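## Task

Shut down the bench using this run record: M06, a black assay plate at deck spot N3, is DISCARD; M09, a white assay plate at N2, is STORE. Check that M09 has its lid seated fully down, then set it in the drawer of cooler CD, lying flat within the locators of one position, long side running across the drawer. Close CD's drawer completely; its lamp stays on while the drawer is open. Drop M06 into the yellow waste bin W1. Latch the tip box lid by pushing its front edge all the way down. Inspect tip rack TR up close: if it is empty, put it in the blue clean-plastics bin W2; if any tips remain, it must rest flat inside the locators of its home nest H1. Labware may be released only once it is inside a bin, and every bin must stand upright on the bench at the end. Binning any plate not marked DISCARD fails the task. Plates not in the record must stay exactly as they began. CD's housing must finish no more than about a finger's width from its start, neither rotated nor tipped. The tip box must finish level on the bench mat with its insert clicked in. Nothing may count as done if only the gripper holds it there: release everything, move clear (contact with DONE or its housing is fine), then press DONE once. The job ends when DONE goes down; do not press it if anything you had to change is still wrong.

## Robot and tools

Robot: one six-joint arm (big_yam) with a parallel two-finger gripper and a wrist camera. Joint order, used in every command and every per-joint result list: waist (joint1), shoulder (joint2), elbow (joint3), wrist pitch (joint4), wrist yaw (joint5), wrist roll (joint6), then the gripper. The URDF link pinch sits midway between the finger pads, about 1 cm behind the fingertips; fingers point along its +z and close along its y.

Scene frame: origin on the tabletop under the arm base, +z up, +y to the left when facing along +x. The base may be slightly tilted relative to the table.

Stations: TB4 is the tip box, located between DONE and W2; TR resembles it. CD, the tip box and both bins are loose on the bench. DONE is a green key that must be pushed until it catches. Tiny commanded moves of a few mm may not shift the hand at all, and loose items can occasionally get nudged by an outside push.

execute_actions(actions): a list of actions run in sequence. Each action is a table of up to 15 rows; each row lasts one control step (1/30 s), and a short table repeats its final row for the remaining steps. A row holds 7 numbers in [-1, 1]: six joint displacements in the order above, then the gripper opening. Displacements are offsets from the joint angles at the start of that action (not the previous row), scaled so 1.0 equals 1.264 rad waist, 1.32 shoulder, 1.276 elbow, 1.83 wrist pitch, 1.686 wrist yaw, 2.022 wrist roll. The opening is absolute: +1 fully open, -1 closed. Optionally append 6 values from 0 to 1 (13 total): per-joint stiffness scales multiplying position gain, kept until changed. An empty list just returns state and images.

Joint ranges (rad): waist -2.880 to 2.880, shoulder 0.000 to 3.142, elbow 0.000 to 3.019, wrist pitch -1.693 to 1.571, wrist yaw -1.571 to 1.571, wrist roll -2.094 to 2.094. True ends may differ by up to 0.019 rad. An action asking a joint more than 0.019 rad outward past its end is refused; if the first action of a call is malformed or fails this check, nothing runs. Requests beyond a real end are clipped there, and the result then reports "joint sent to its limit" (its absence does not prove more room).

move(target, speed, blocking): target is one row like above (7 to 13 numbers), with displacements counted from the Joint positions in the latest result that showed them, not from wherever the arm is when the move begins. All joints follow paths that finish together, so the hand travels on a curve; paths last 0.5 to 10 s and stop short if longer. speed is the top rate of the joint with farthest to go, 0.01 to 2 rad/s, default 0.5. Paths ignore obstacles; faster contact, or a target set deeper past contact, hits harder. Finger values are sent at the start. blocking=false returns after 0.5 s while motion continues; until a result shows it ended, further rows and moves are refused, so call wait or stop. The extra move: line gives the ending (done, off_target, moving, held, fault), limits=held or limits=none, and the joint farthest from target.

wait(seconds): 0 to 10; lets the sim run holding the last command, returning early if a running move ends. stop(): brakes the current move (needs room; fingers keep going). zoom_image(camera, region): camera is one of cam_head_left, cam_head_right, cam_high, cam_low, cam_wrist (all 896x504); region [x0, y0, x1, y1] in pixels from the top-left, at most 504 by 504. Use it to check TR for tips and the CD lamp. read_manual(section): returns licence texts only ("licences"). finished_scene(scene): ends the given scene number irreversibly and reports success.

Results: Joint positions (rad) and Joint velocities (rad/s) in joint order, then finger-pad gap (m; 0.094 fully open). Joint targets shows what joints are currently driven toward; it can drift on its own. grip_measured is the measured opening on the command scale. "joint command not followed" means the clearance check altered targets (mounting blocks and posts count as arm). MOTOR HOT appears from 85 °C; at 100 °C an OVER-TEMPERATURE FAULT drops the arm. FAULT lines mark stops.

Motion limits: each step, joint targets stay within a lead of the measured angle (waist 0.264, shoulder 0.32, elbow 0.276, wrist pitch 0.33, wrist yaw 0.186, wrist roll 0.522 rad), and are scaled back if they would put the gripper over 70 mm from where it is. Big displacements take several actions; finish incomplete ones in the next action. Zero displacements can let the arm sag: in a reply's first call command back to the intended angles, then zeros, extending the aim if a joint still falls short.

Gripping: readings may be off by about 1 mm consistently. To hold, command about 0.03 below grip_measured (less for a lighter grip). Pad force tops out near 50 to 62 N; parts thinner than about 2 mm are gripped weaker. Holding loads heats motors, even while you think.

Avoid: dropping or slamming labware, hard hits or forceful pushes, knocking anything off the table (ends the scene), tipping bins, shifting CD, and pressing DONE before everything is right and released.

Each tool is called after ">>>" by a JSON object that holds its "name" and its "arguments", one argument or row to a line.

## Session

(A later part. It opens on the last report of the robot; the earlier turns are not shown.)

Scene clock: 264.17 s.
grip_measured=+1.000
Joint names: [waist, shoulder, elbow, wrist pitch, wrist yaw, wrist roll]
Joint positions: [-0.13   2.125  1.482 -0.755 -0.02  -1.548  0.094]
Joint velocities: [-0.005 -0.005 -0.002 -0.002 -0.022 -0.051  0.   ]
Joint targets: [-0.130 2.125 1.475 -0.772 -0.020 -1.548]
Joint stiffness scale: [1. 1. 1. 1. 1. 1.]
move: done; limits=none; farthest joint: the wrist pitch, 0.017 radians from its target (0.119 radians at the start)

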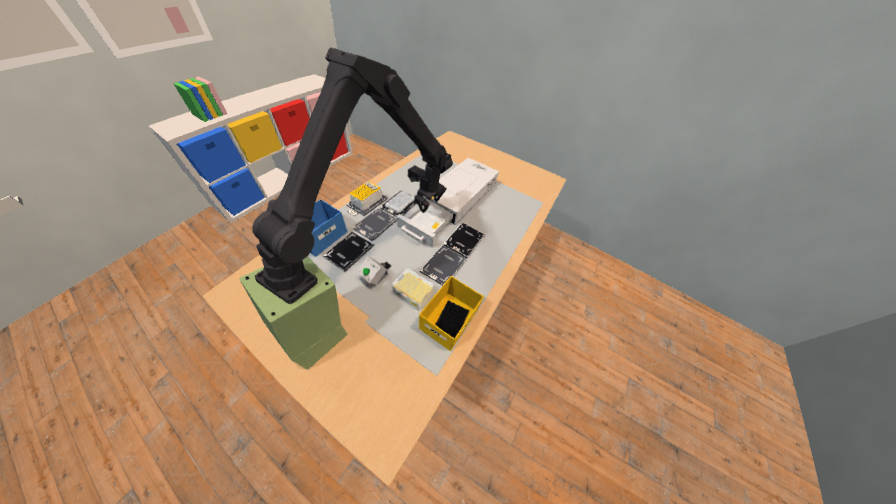

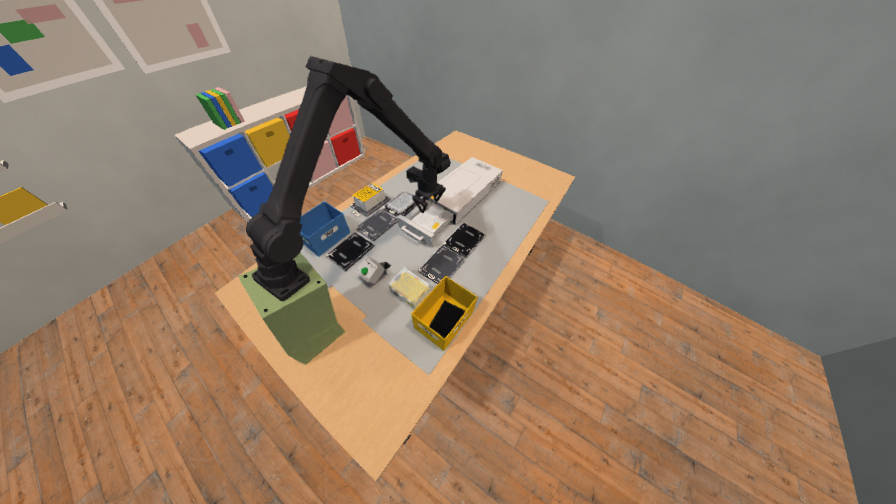

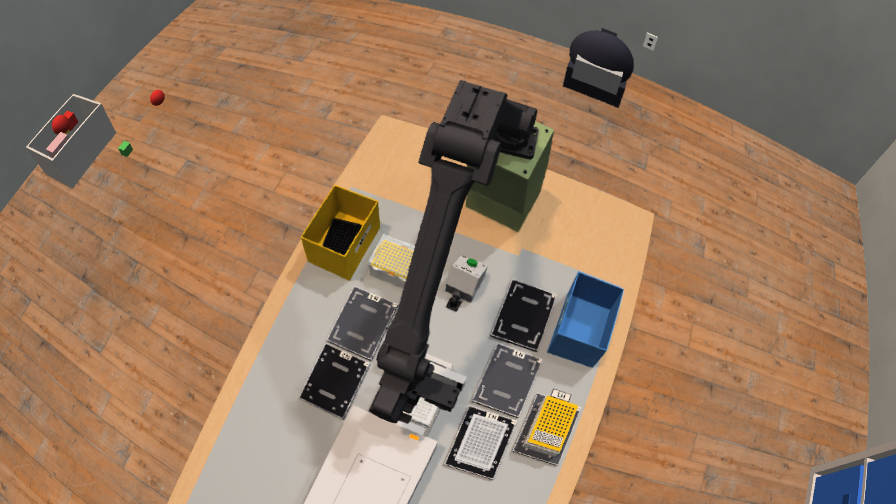

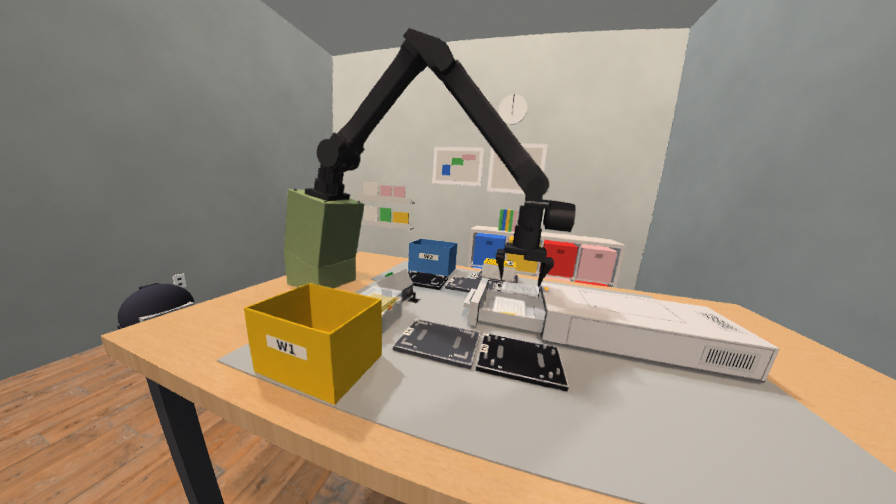

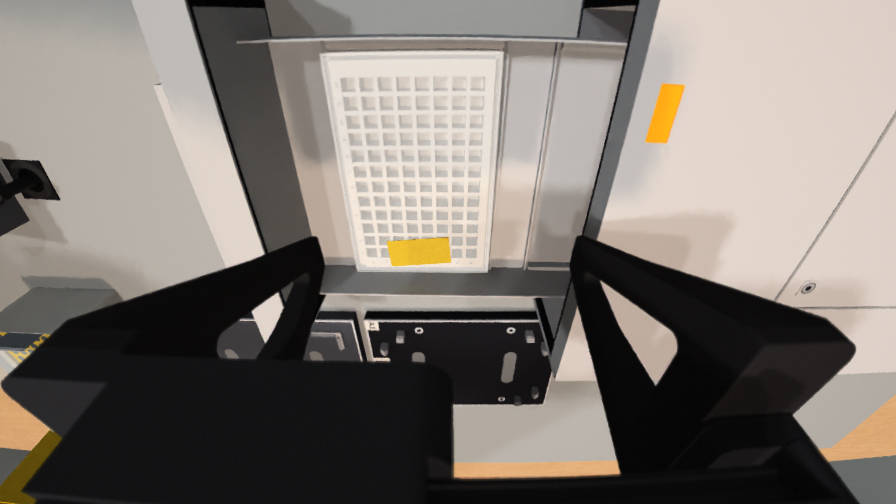

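>>> {"name": "move", "arguments": {
  "target": [0,0.1,0.03,0.048,0,0,-1.0],
  "speed": 0.15
}}

>>> {"name": "move", "arguments": {
  "target": [0,0.045,0.02,0.018,0,0,-1.0],
  "speed": 0.05
}}

Scene clock: 272.43 s.
grip_measured=-0.987
Joint names: [waist, shoulder, elbow, wrist pitch, wrist yaw, wrist roll]
Joint positions: [-0.13   2.229  1.492 -0.684 -0.02  -1.548  0.001]
Joint velocities: [ 0.005 -0.024 -0.007 -0.032  0.022 -0.022  0.001]
Joint targets: [-0.130 2.257 1.520 -0.667 -0.020 -1.548]
Joint stiffness scale: [1. 1. 1. 1. 1. 1.]
move: off_target; limits=none; farthest joint: the elbow, 0.029 radians from its target (0.039 radians at the start)

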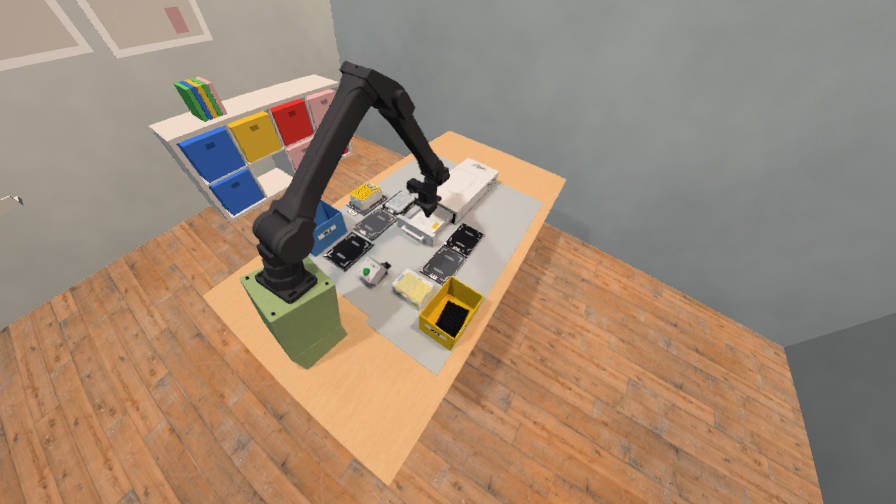

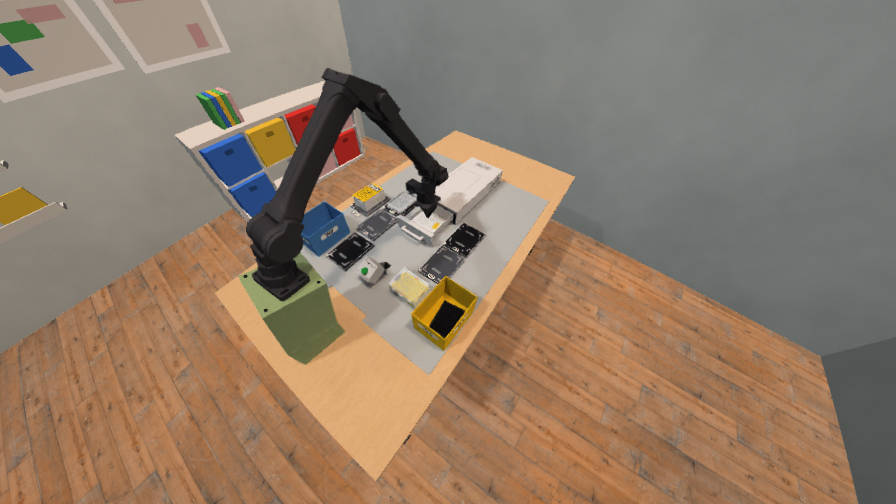

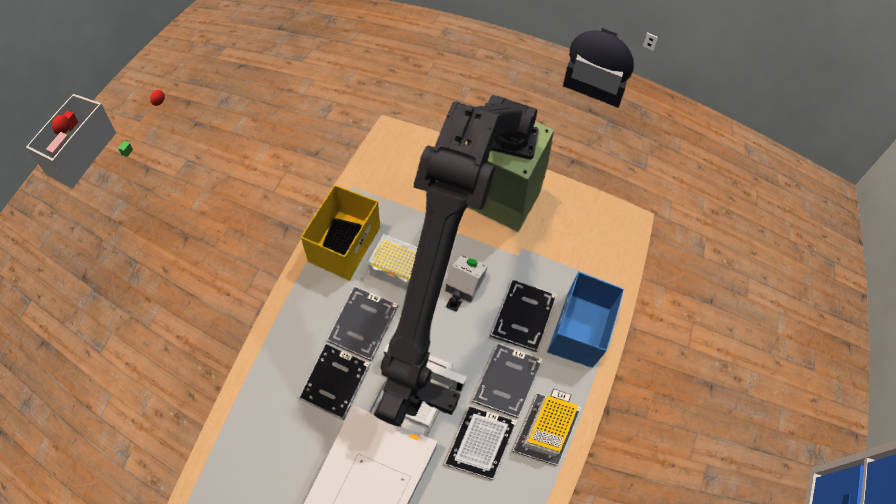

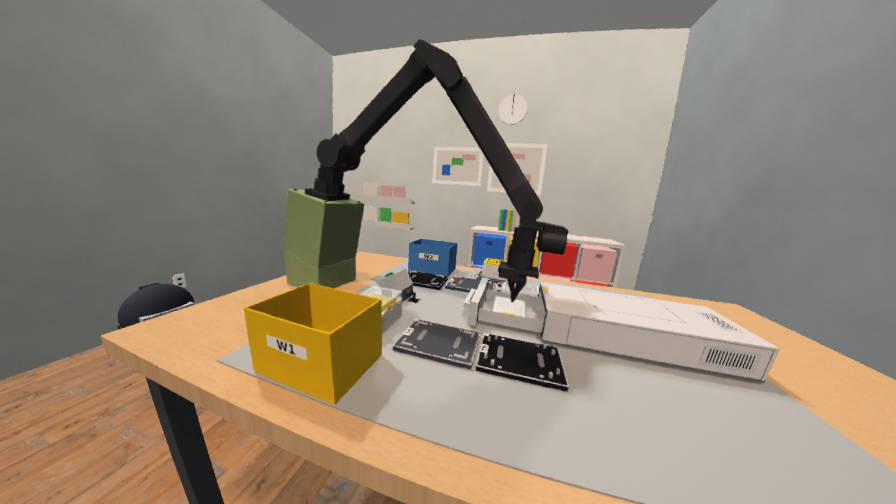

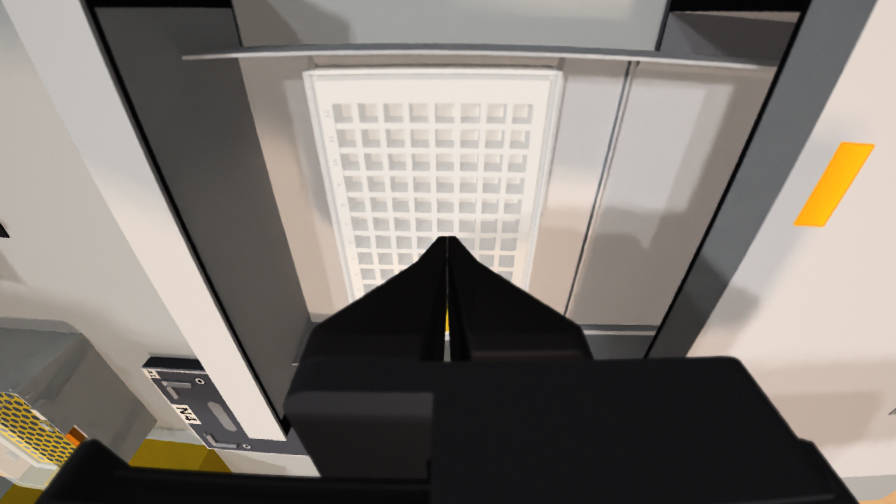

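Scene clock: 273.93 s.
grip_measured=-0.987
Joint names: [waist, shoulder, elbow, wrist pitch, wrist yaw, wrist roll]
Joint positions: [-0.13   2.257  1.492 -0.668 -0.02  -1.548  0.001]
Joint velocities: [-0.005 -0.005 -0.017  0.007 -0.037 -0.007  0.001]
Joint targets: [-0.130 2.288 1.517 -0.651 -0.020 -1.548]
Joint stiffness scale: [1. 1. 1. 1. 1. 1.]
move: off_target; limits=none; farthest joint: the shoulder, 0.032 radians from its target (0.060 radians at the start)

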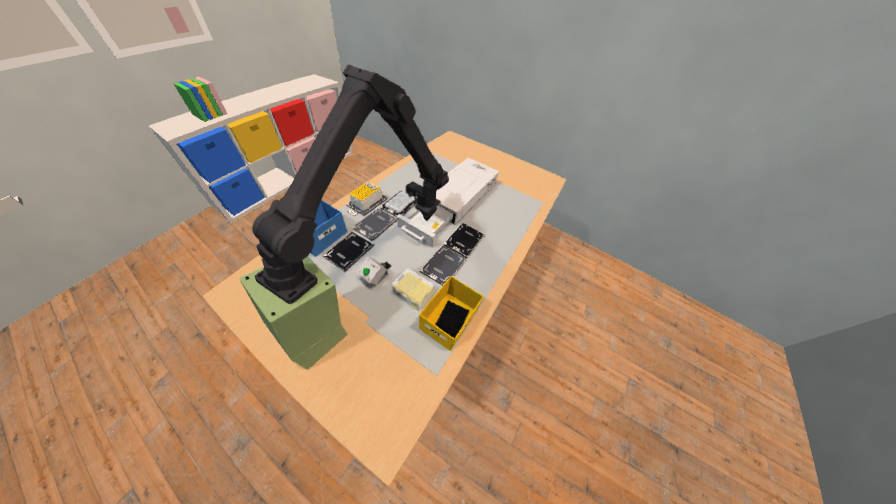

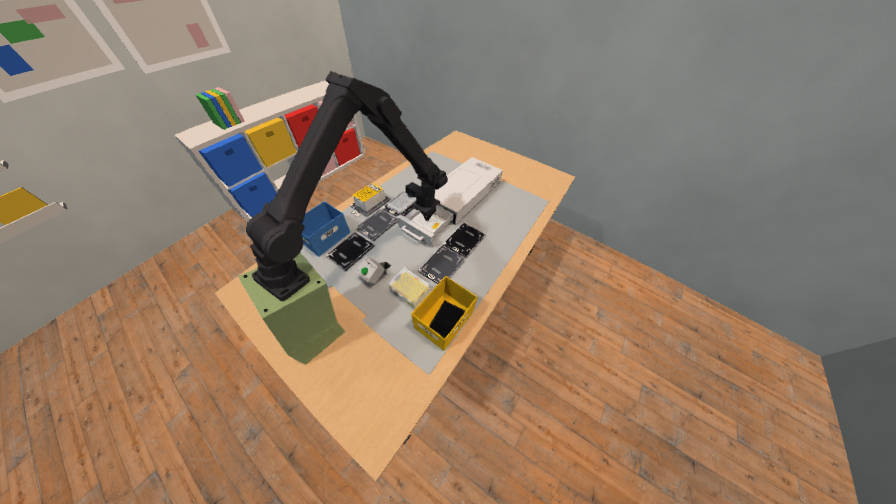

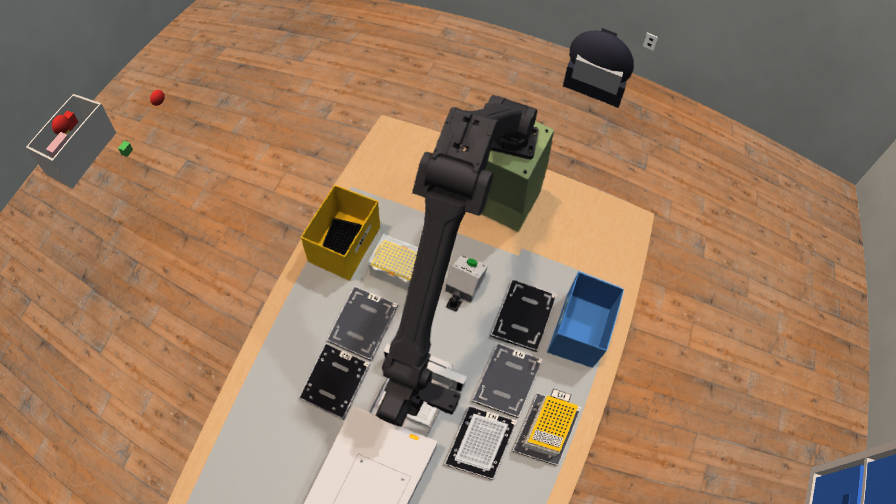

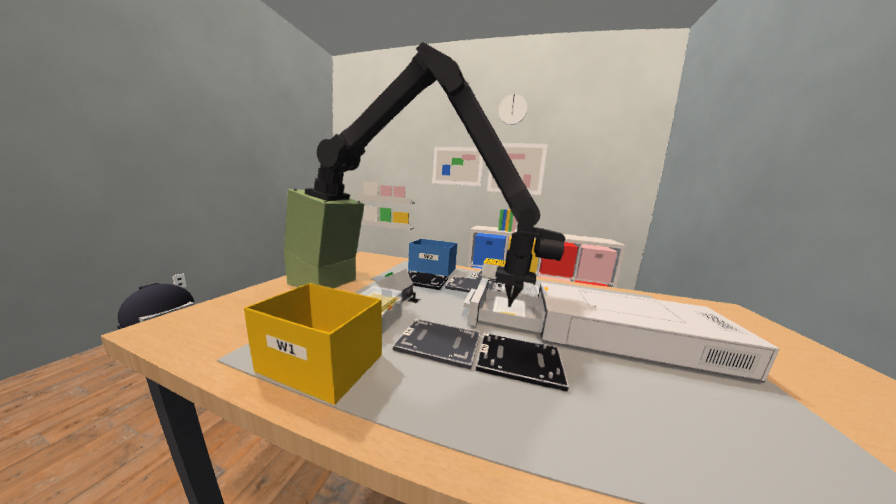

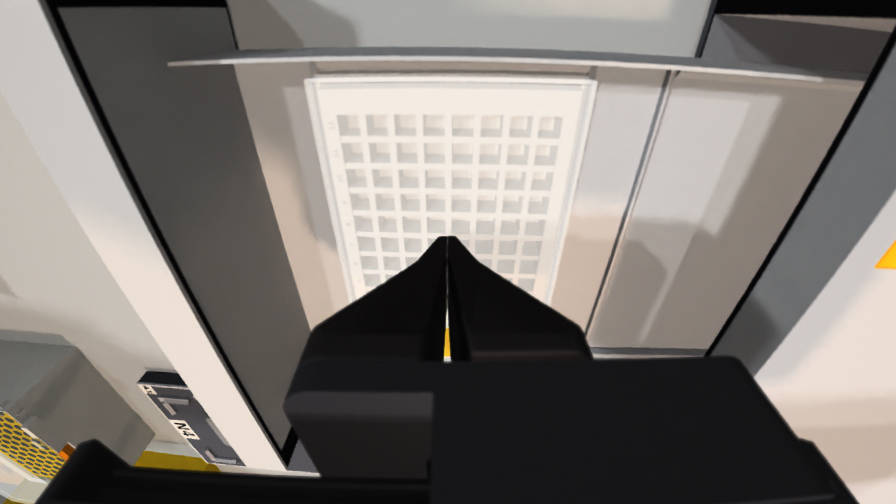

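>>> {"name": "move", "arguments": {
  "target": [0,0.05,0.02,0.015,0,0,-1.0],
  "speed": 0.05
}}

Scene clock: 276.60 s.
grip_measured=-0.987
Joint names: [waist, shoulder, elbow, wrist pitch, wrist yaw, wrist roll]
Joint positions: [-0.13   2.26   1.492 -0.667 -0.02  -1.548  0.001]
Joint velocities: [-0.005  0.015 -0.007 -0.032  0.022 -0.11   0.   ]
Joint targets: [-0.130 2.323 1.517 -0.640 -0.020 -1.548]
Joint stiffness scale: [1. 1. 1. 1. 1. 1.]
move: off_target; limits=none; farthest joint: the shoulder, 0.063 radians from its target (0.066 radians at the start)

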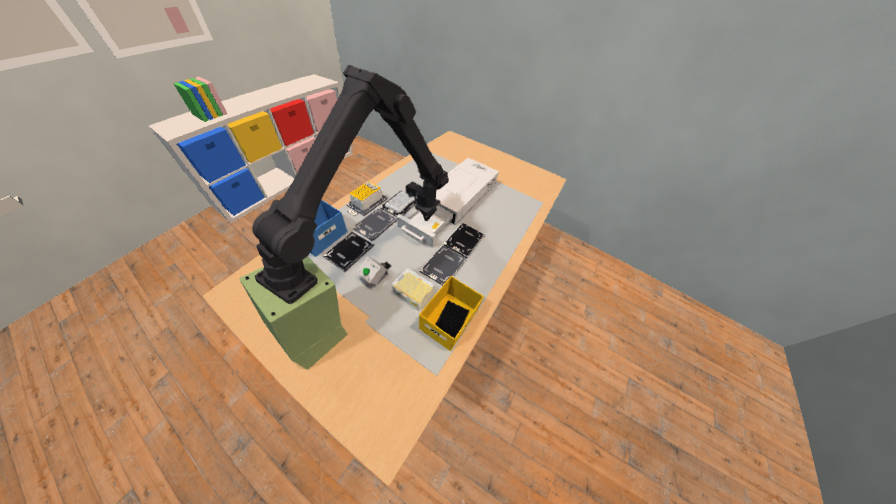

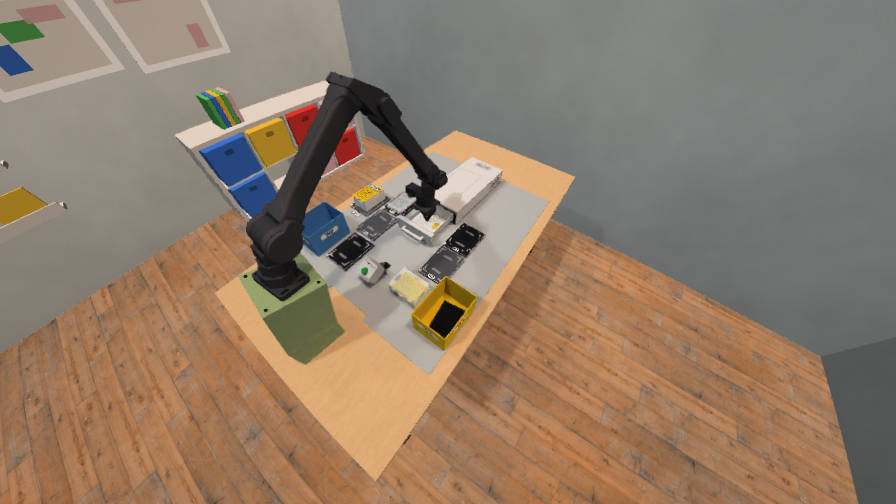

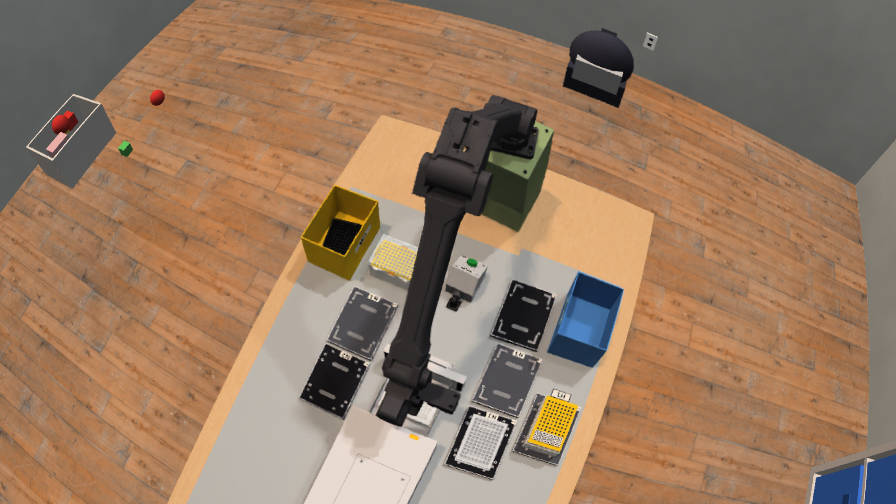

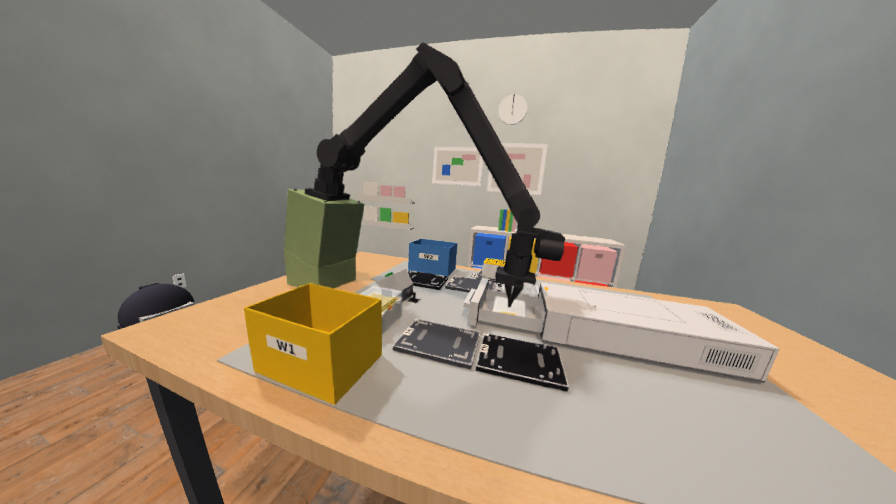

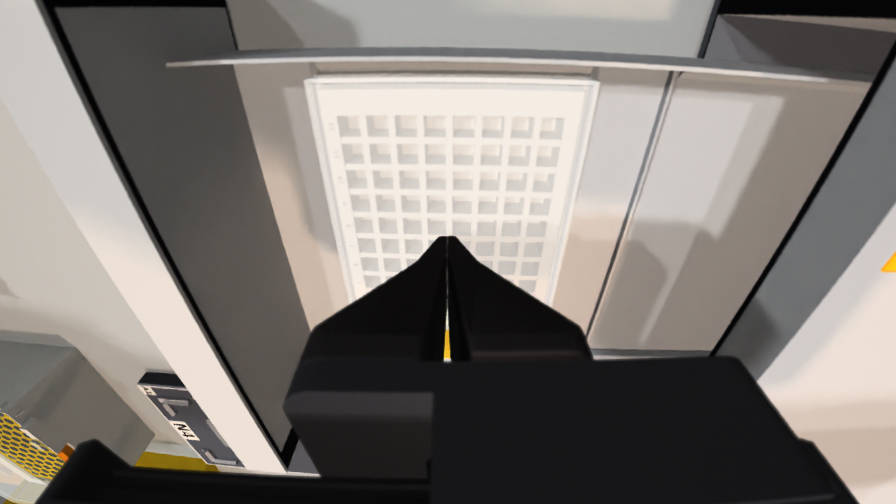

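>>> {"name": "move", "arguments": {
  "target": [0,-0.14,-0.025,-0.075,0,0,-1.0],
  "speed": 0.3
}}

>>> {"name": "move", "arguments": {
  "target": [0,-0.225,-0.41,0.105,0,0,-1.0],
  "speed": 0.5
}}

Scene clock: 281.53 s.
grip_measured=-0.987
Joint names: [waist, shoulder, elbow, wrist pitch, wrist yaw, wrist roll]
Joint positions: [-0.13   2.065  1.466 -0.789 -0.02  -1.548  0.001]
Joint velocities: [-0.015 -0.005 -0.017  0.012  0.007 -0.007 -0.   ]
Joint targets: [-0.130 2.075 1.460 -0.804 -0.020 -1.548]
Joint stiffness scale: [1. 1. 1. 1. 1. 1.]
move: done; limits=none; farthest joint: the wrist pitch, 0.015 radians from its target (0.137 radians at the start)

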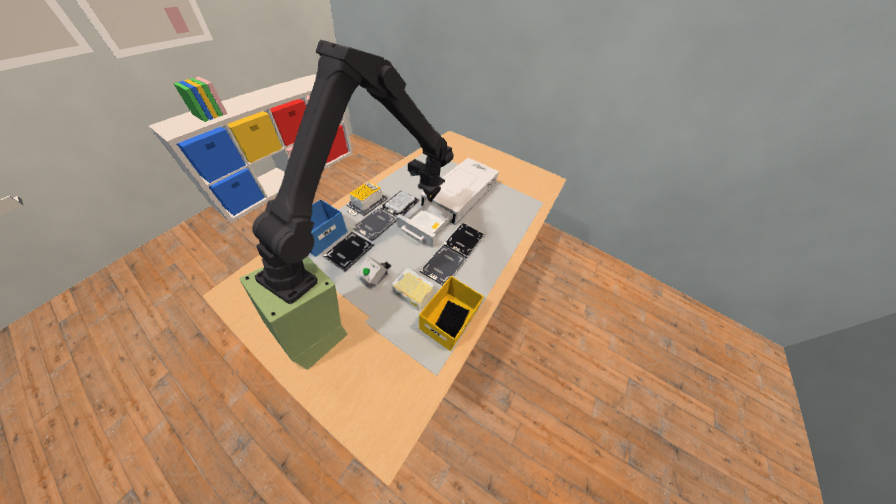

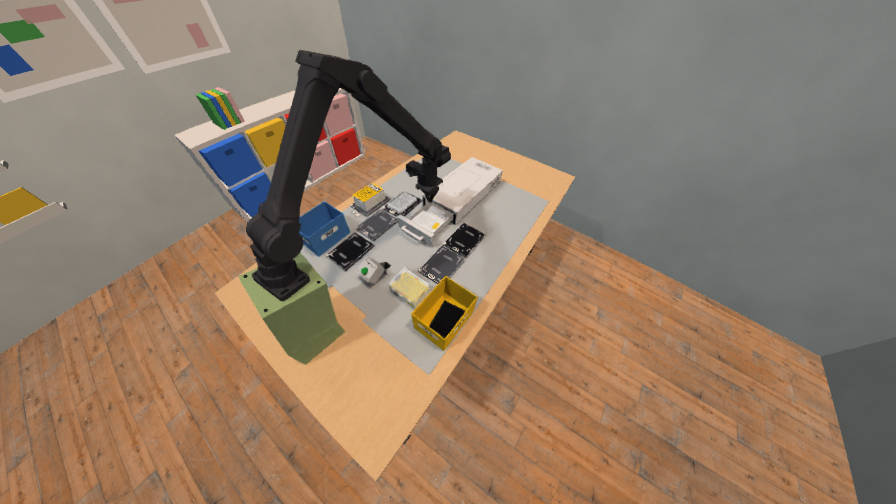

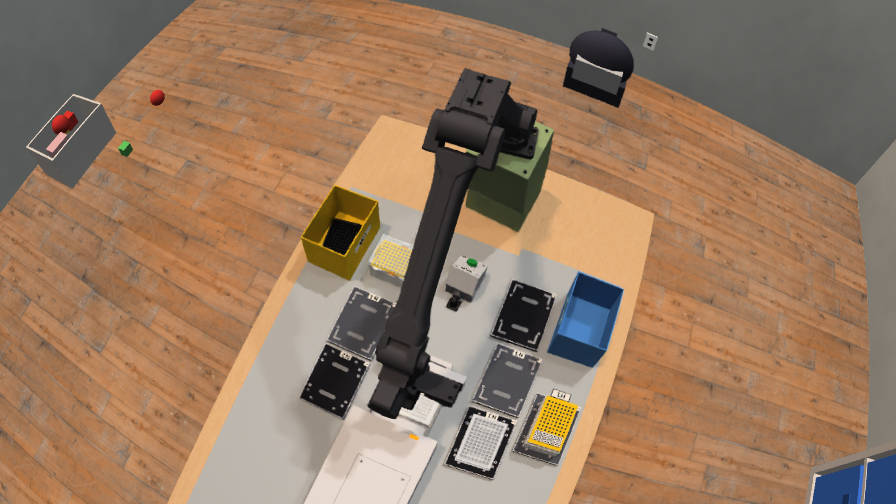

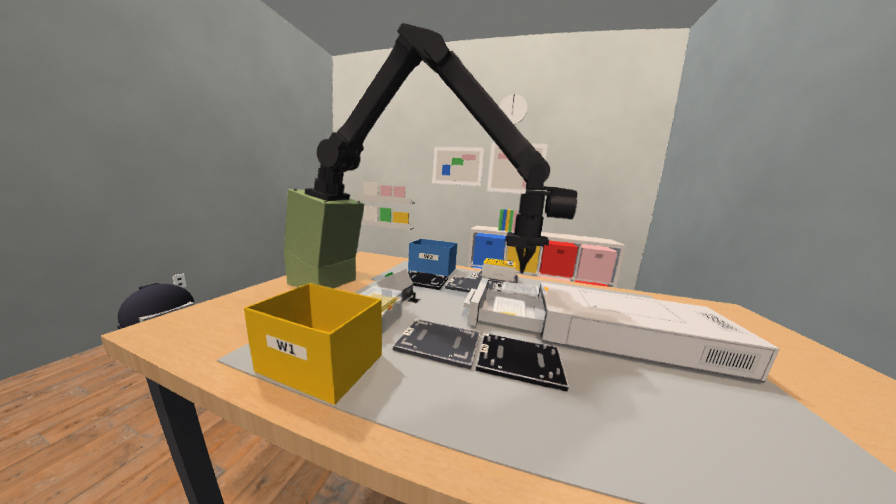

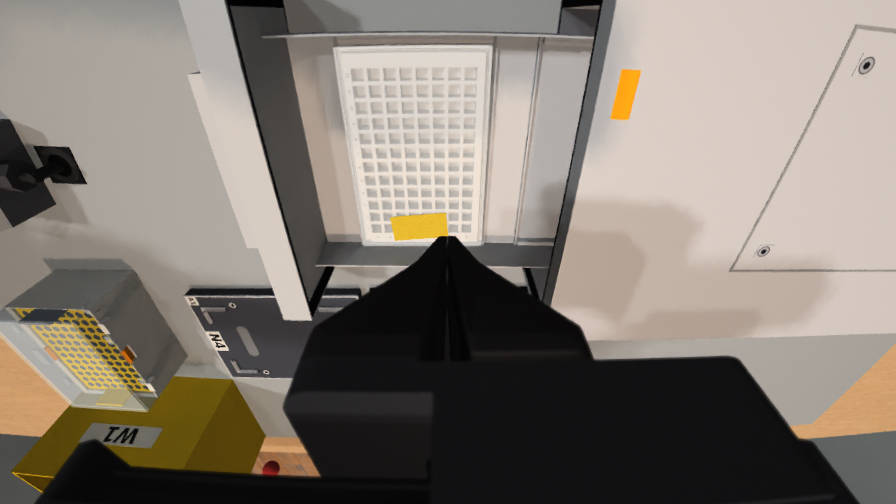

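Scene clock: 283.10 s.
grip_measured=-0.987
Joint names: [waist, shoulder, elbow, wrist pitch, wrist yaw, wrist roll]
Joint positions: [-0.13   1.774  0.945 -0.613 -0.02  -1.548  0.001]
Joint velocities: [ 0.005 -0.005 -0.002 -0.012  0.051  0.022 -0.   ]
Joint targets: [-0.130 1.768 0.943 -0.597 -0.020 -1.548]
Joint stiffness scale: [1. 1. 1. 1. 1. 1.]
move: done; limits=none; farthest joint: the wrist pitch, 0.016 radians from its target (0.192 radians at the start)

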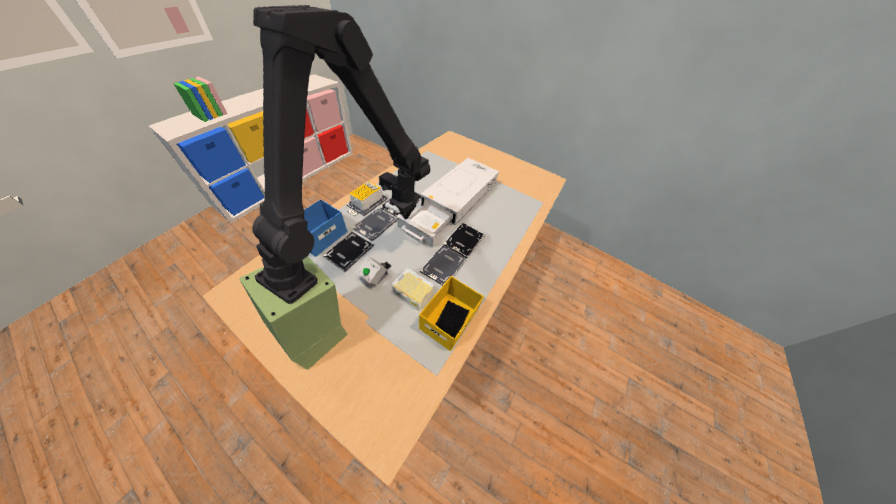

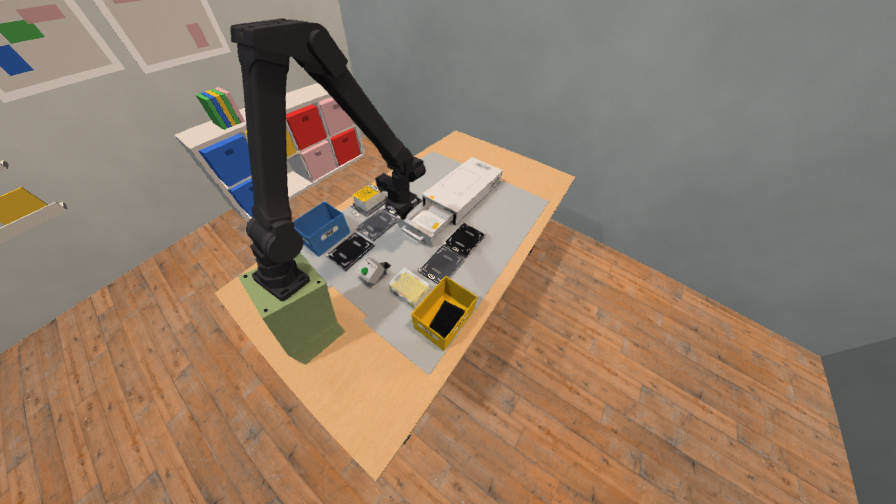

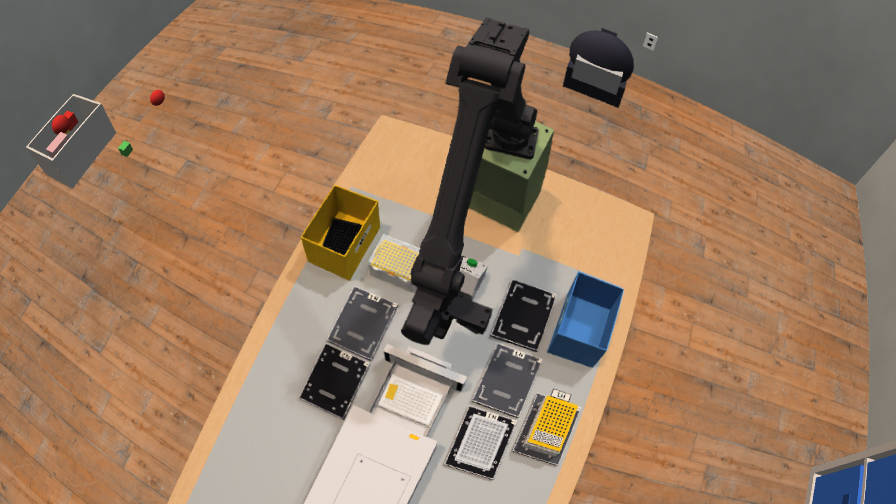

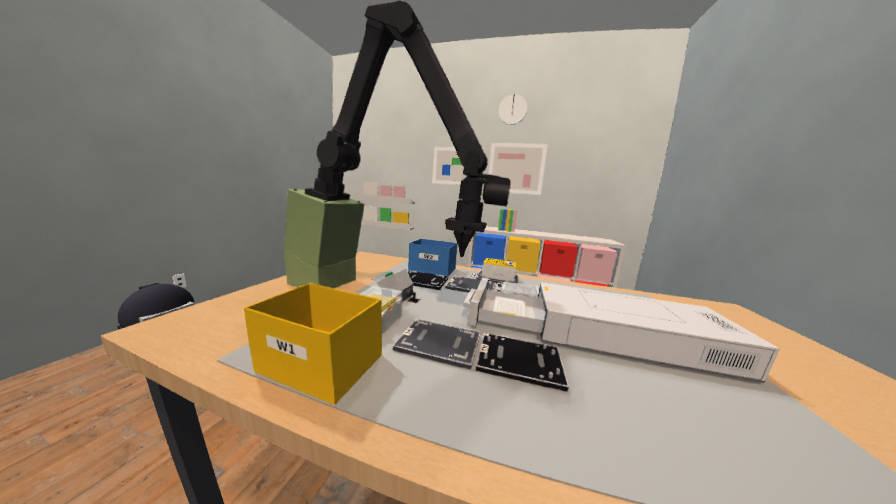

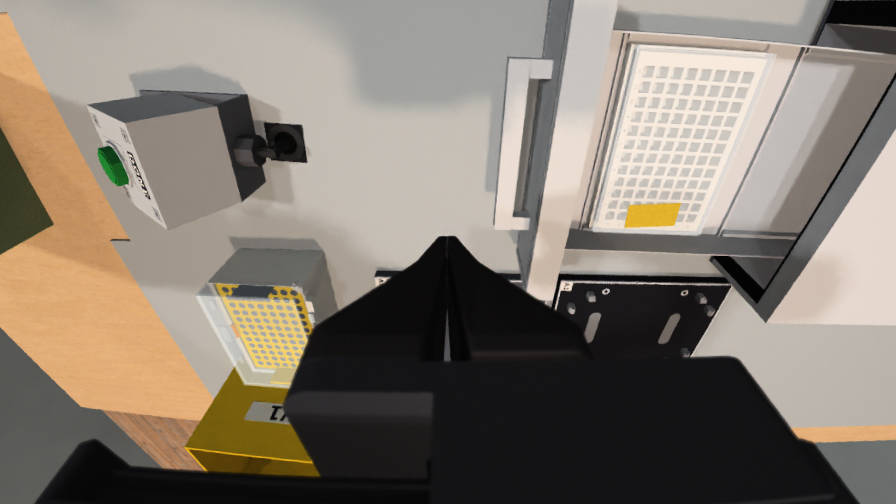

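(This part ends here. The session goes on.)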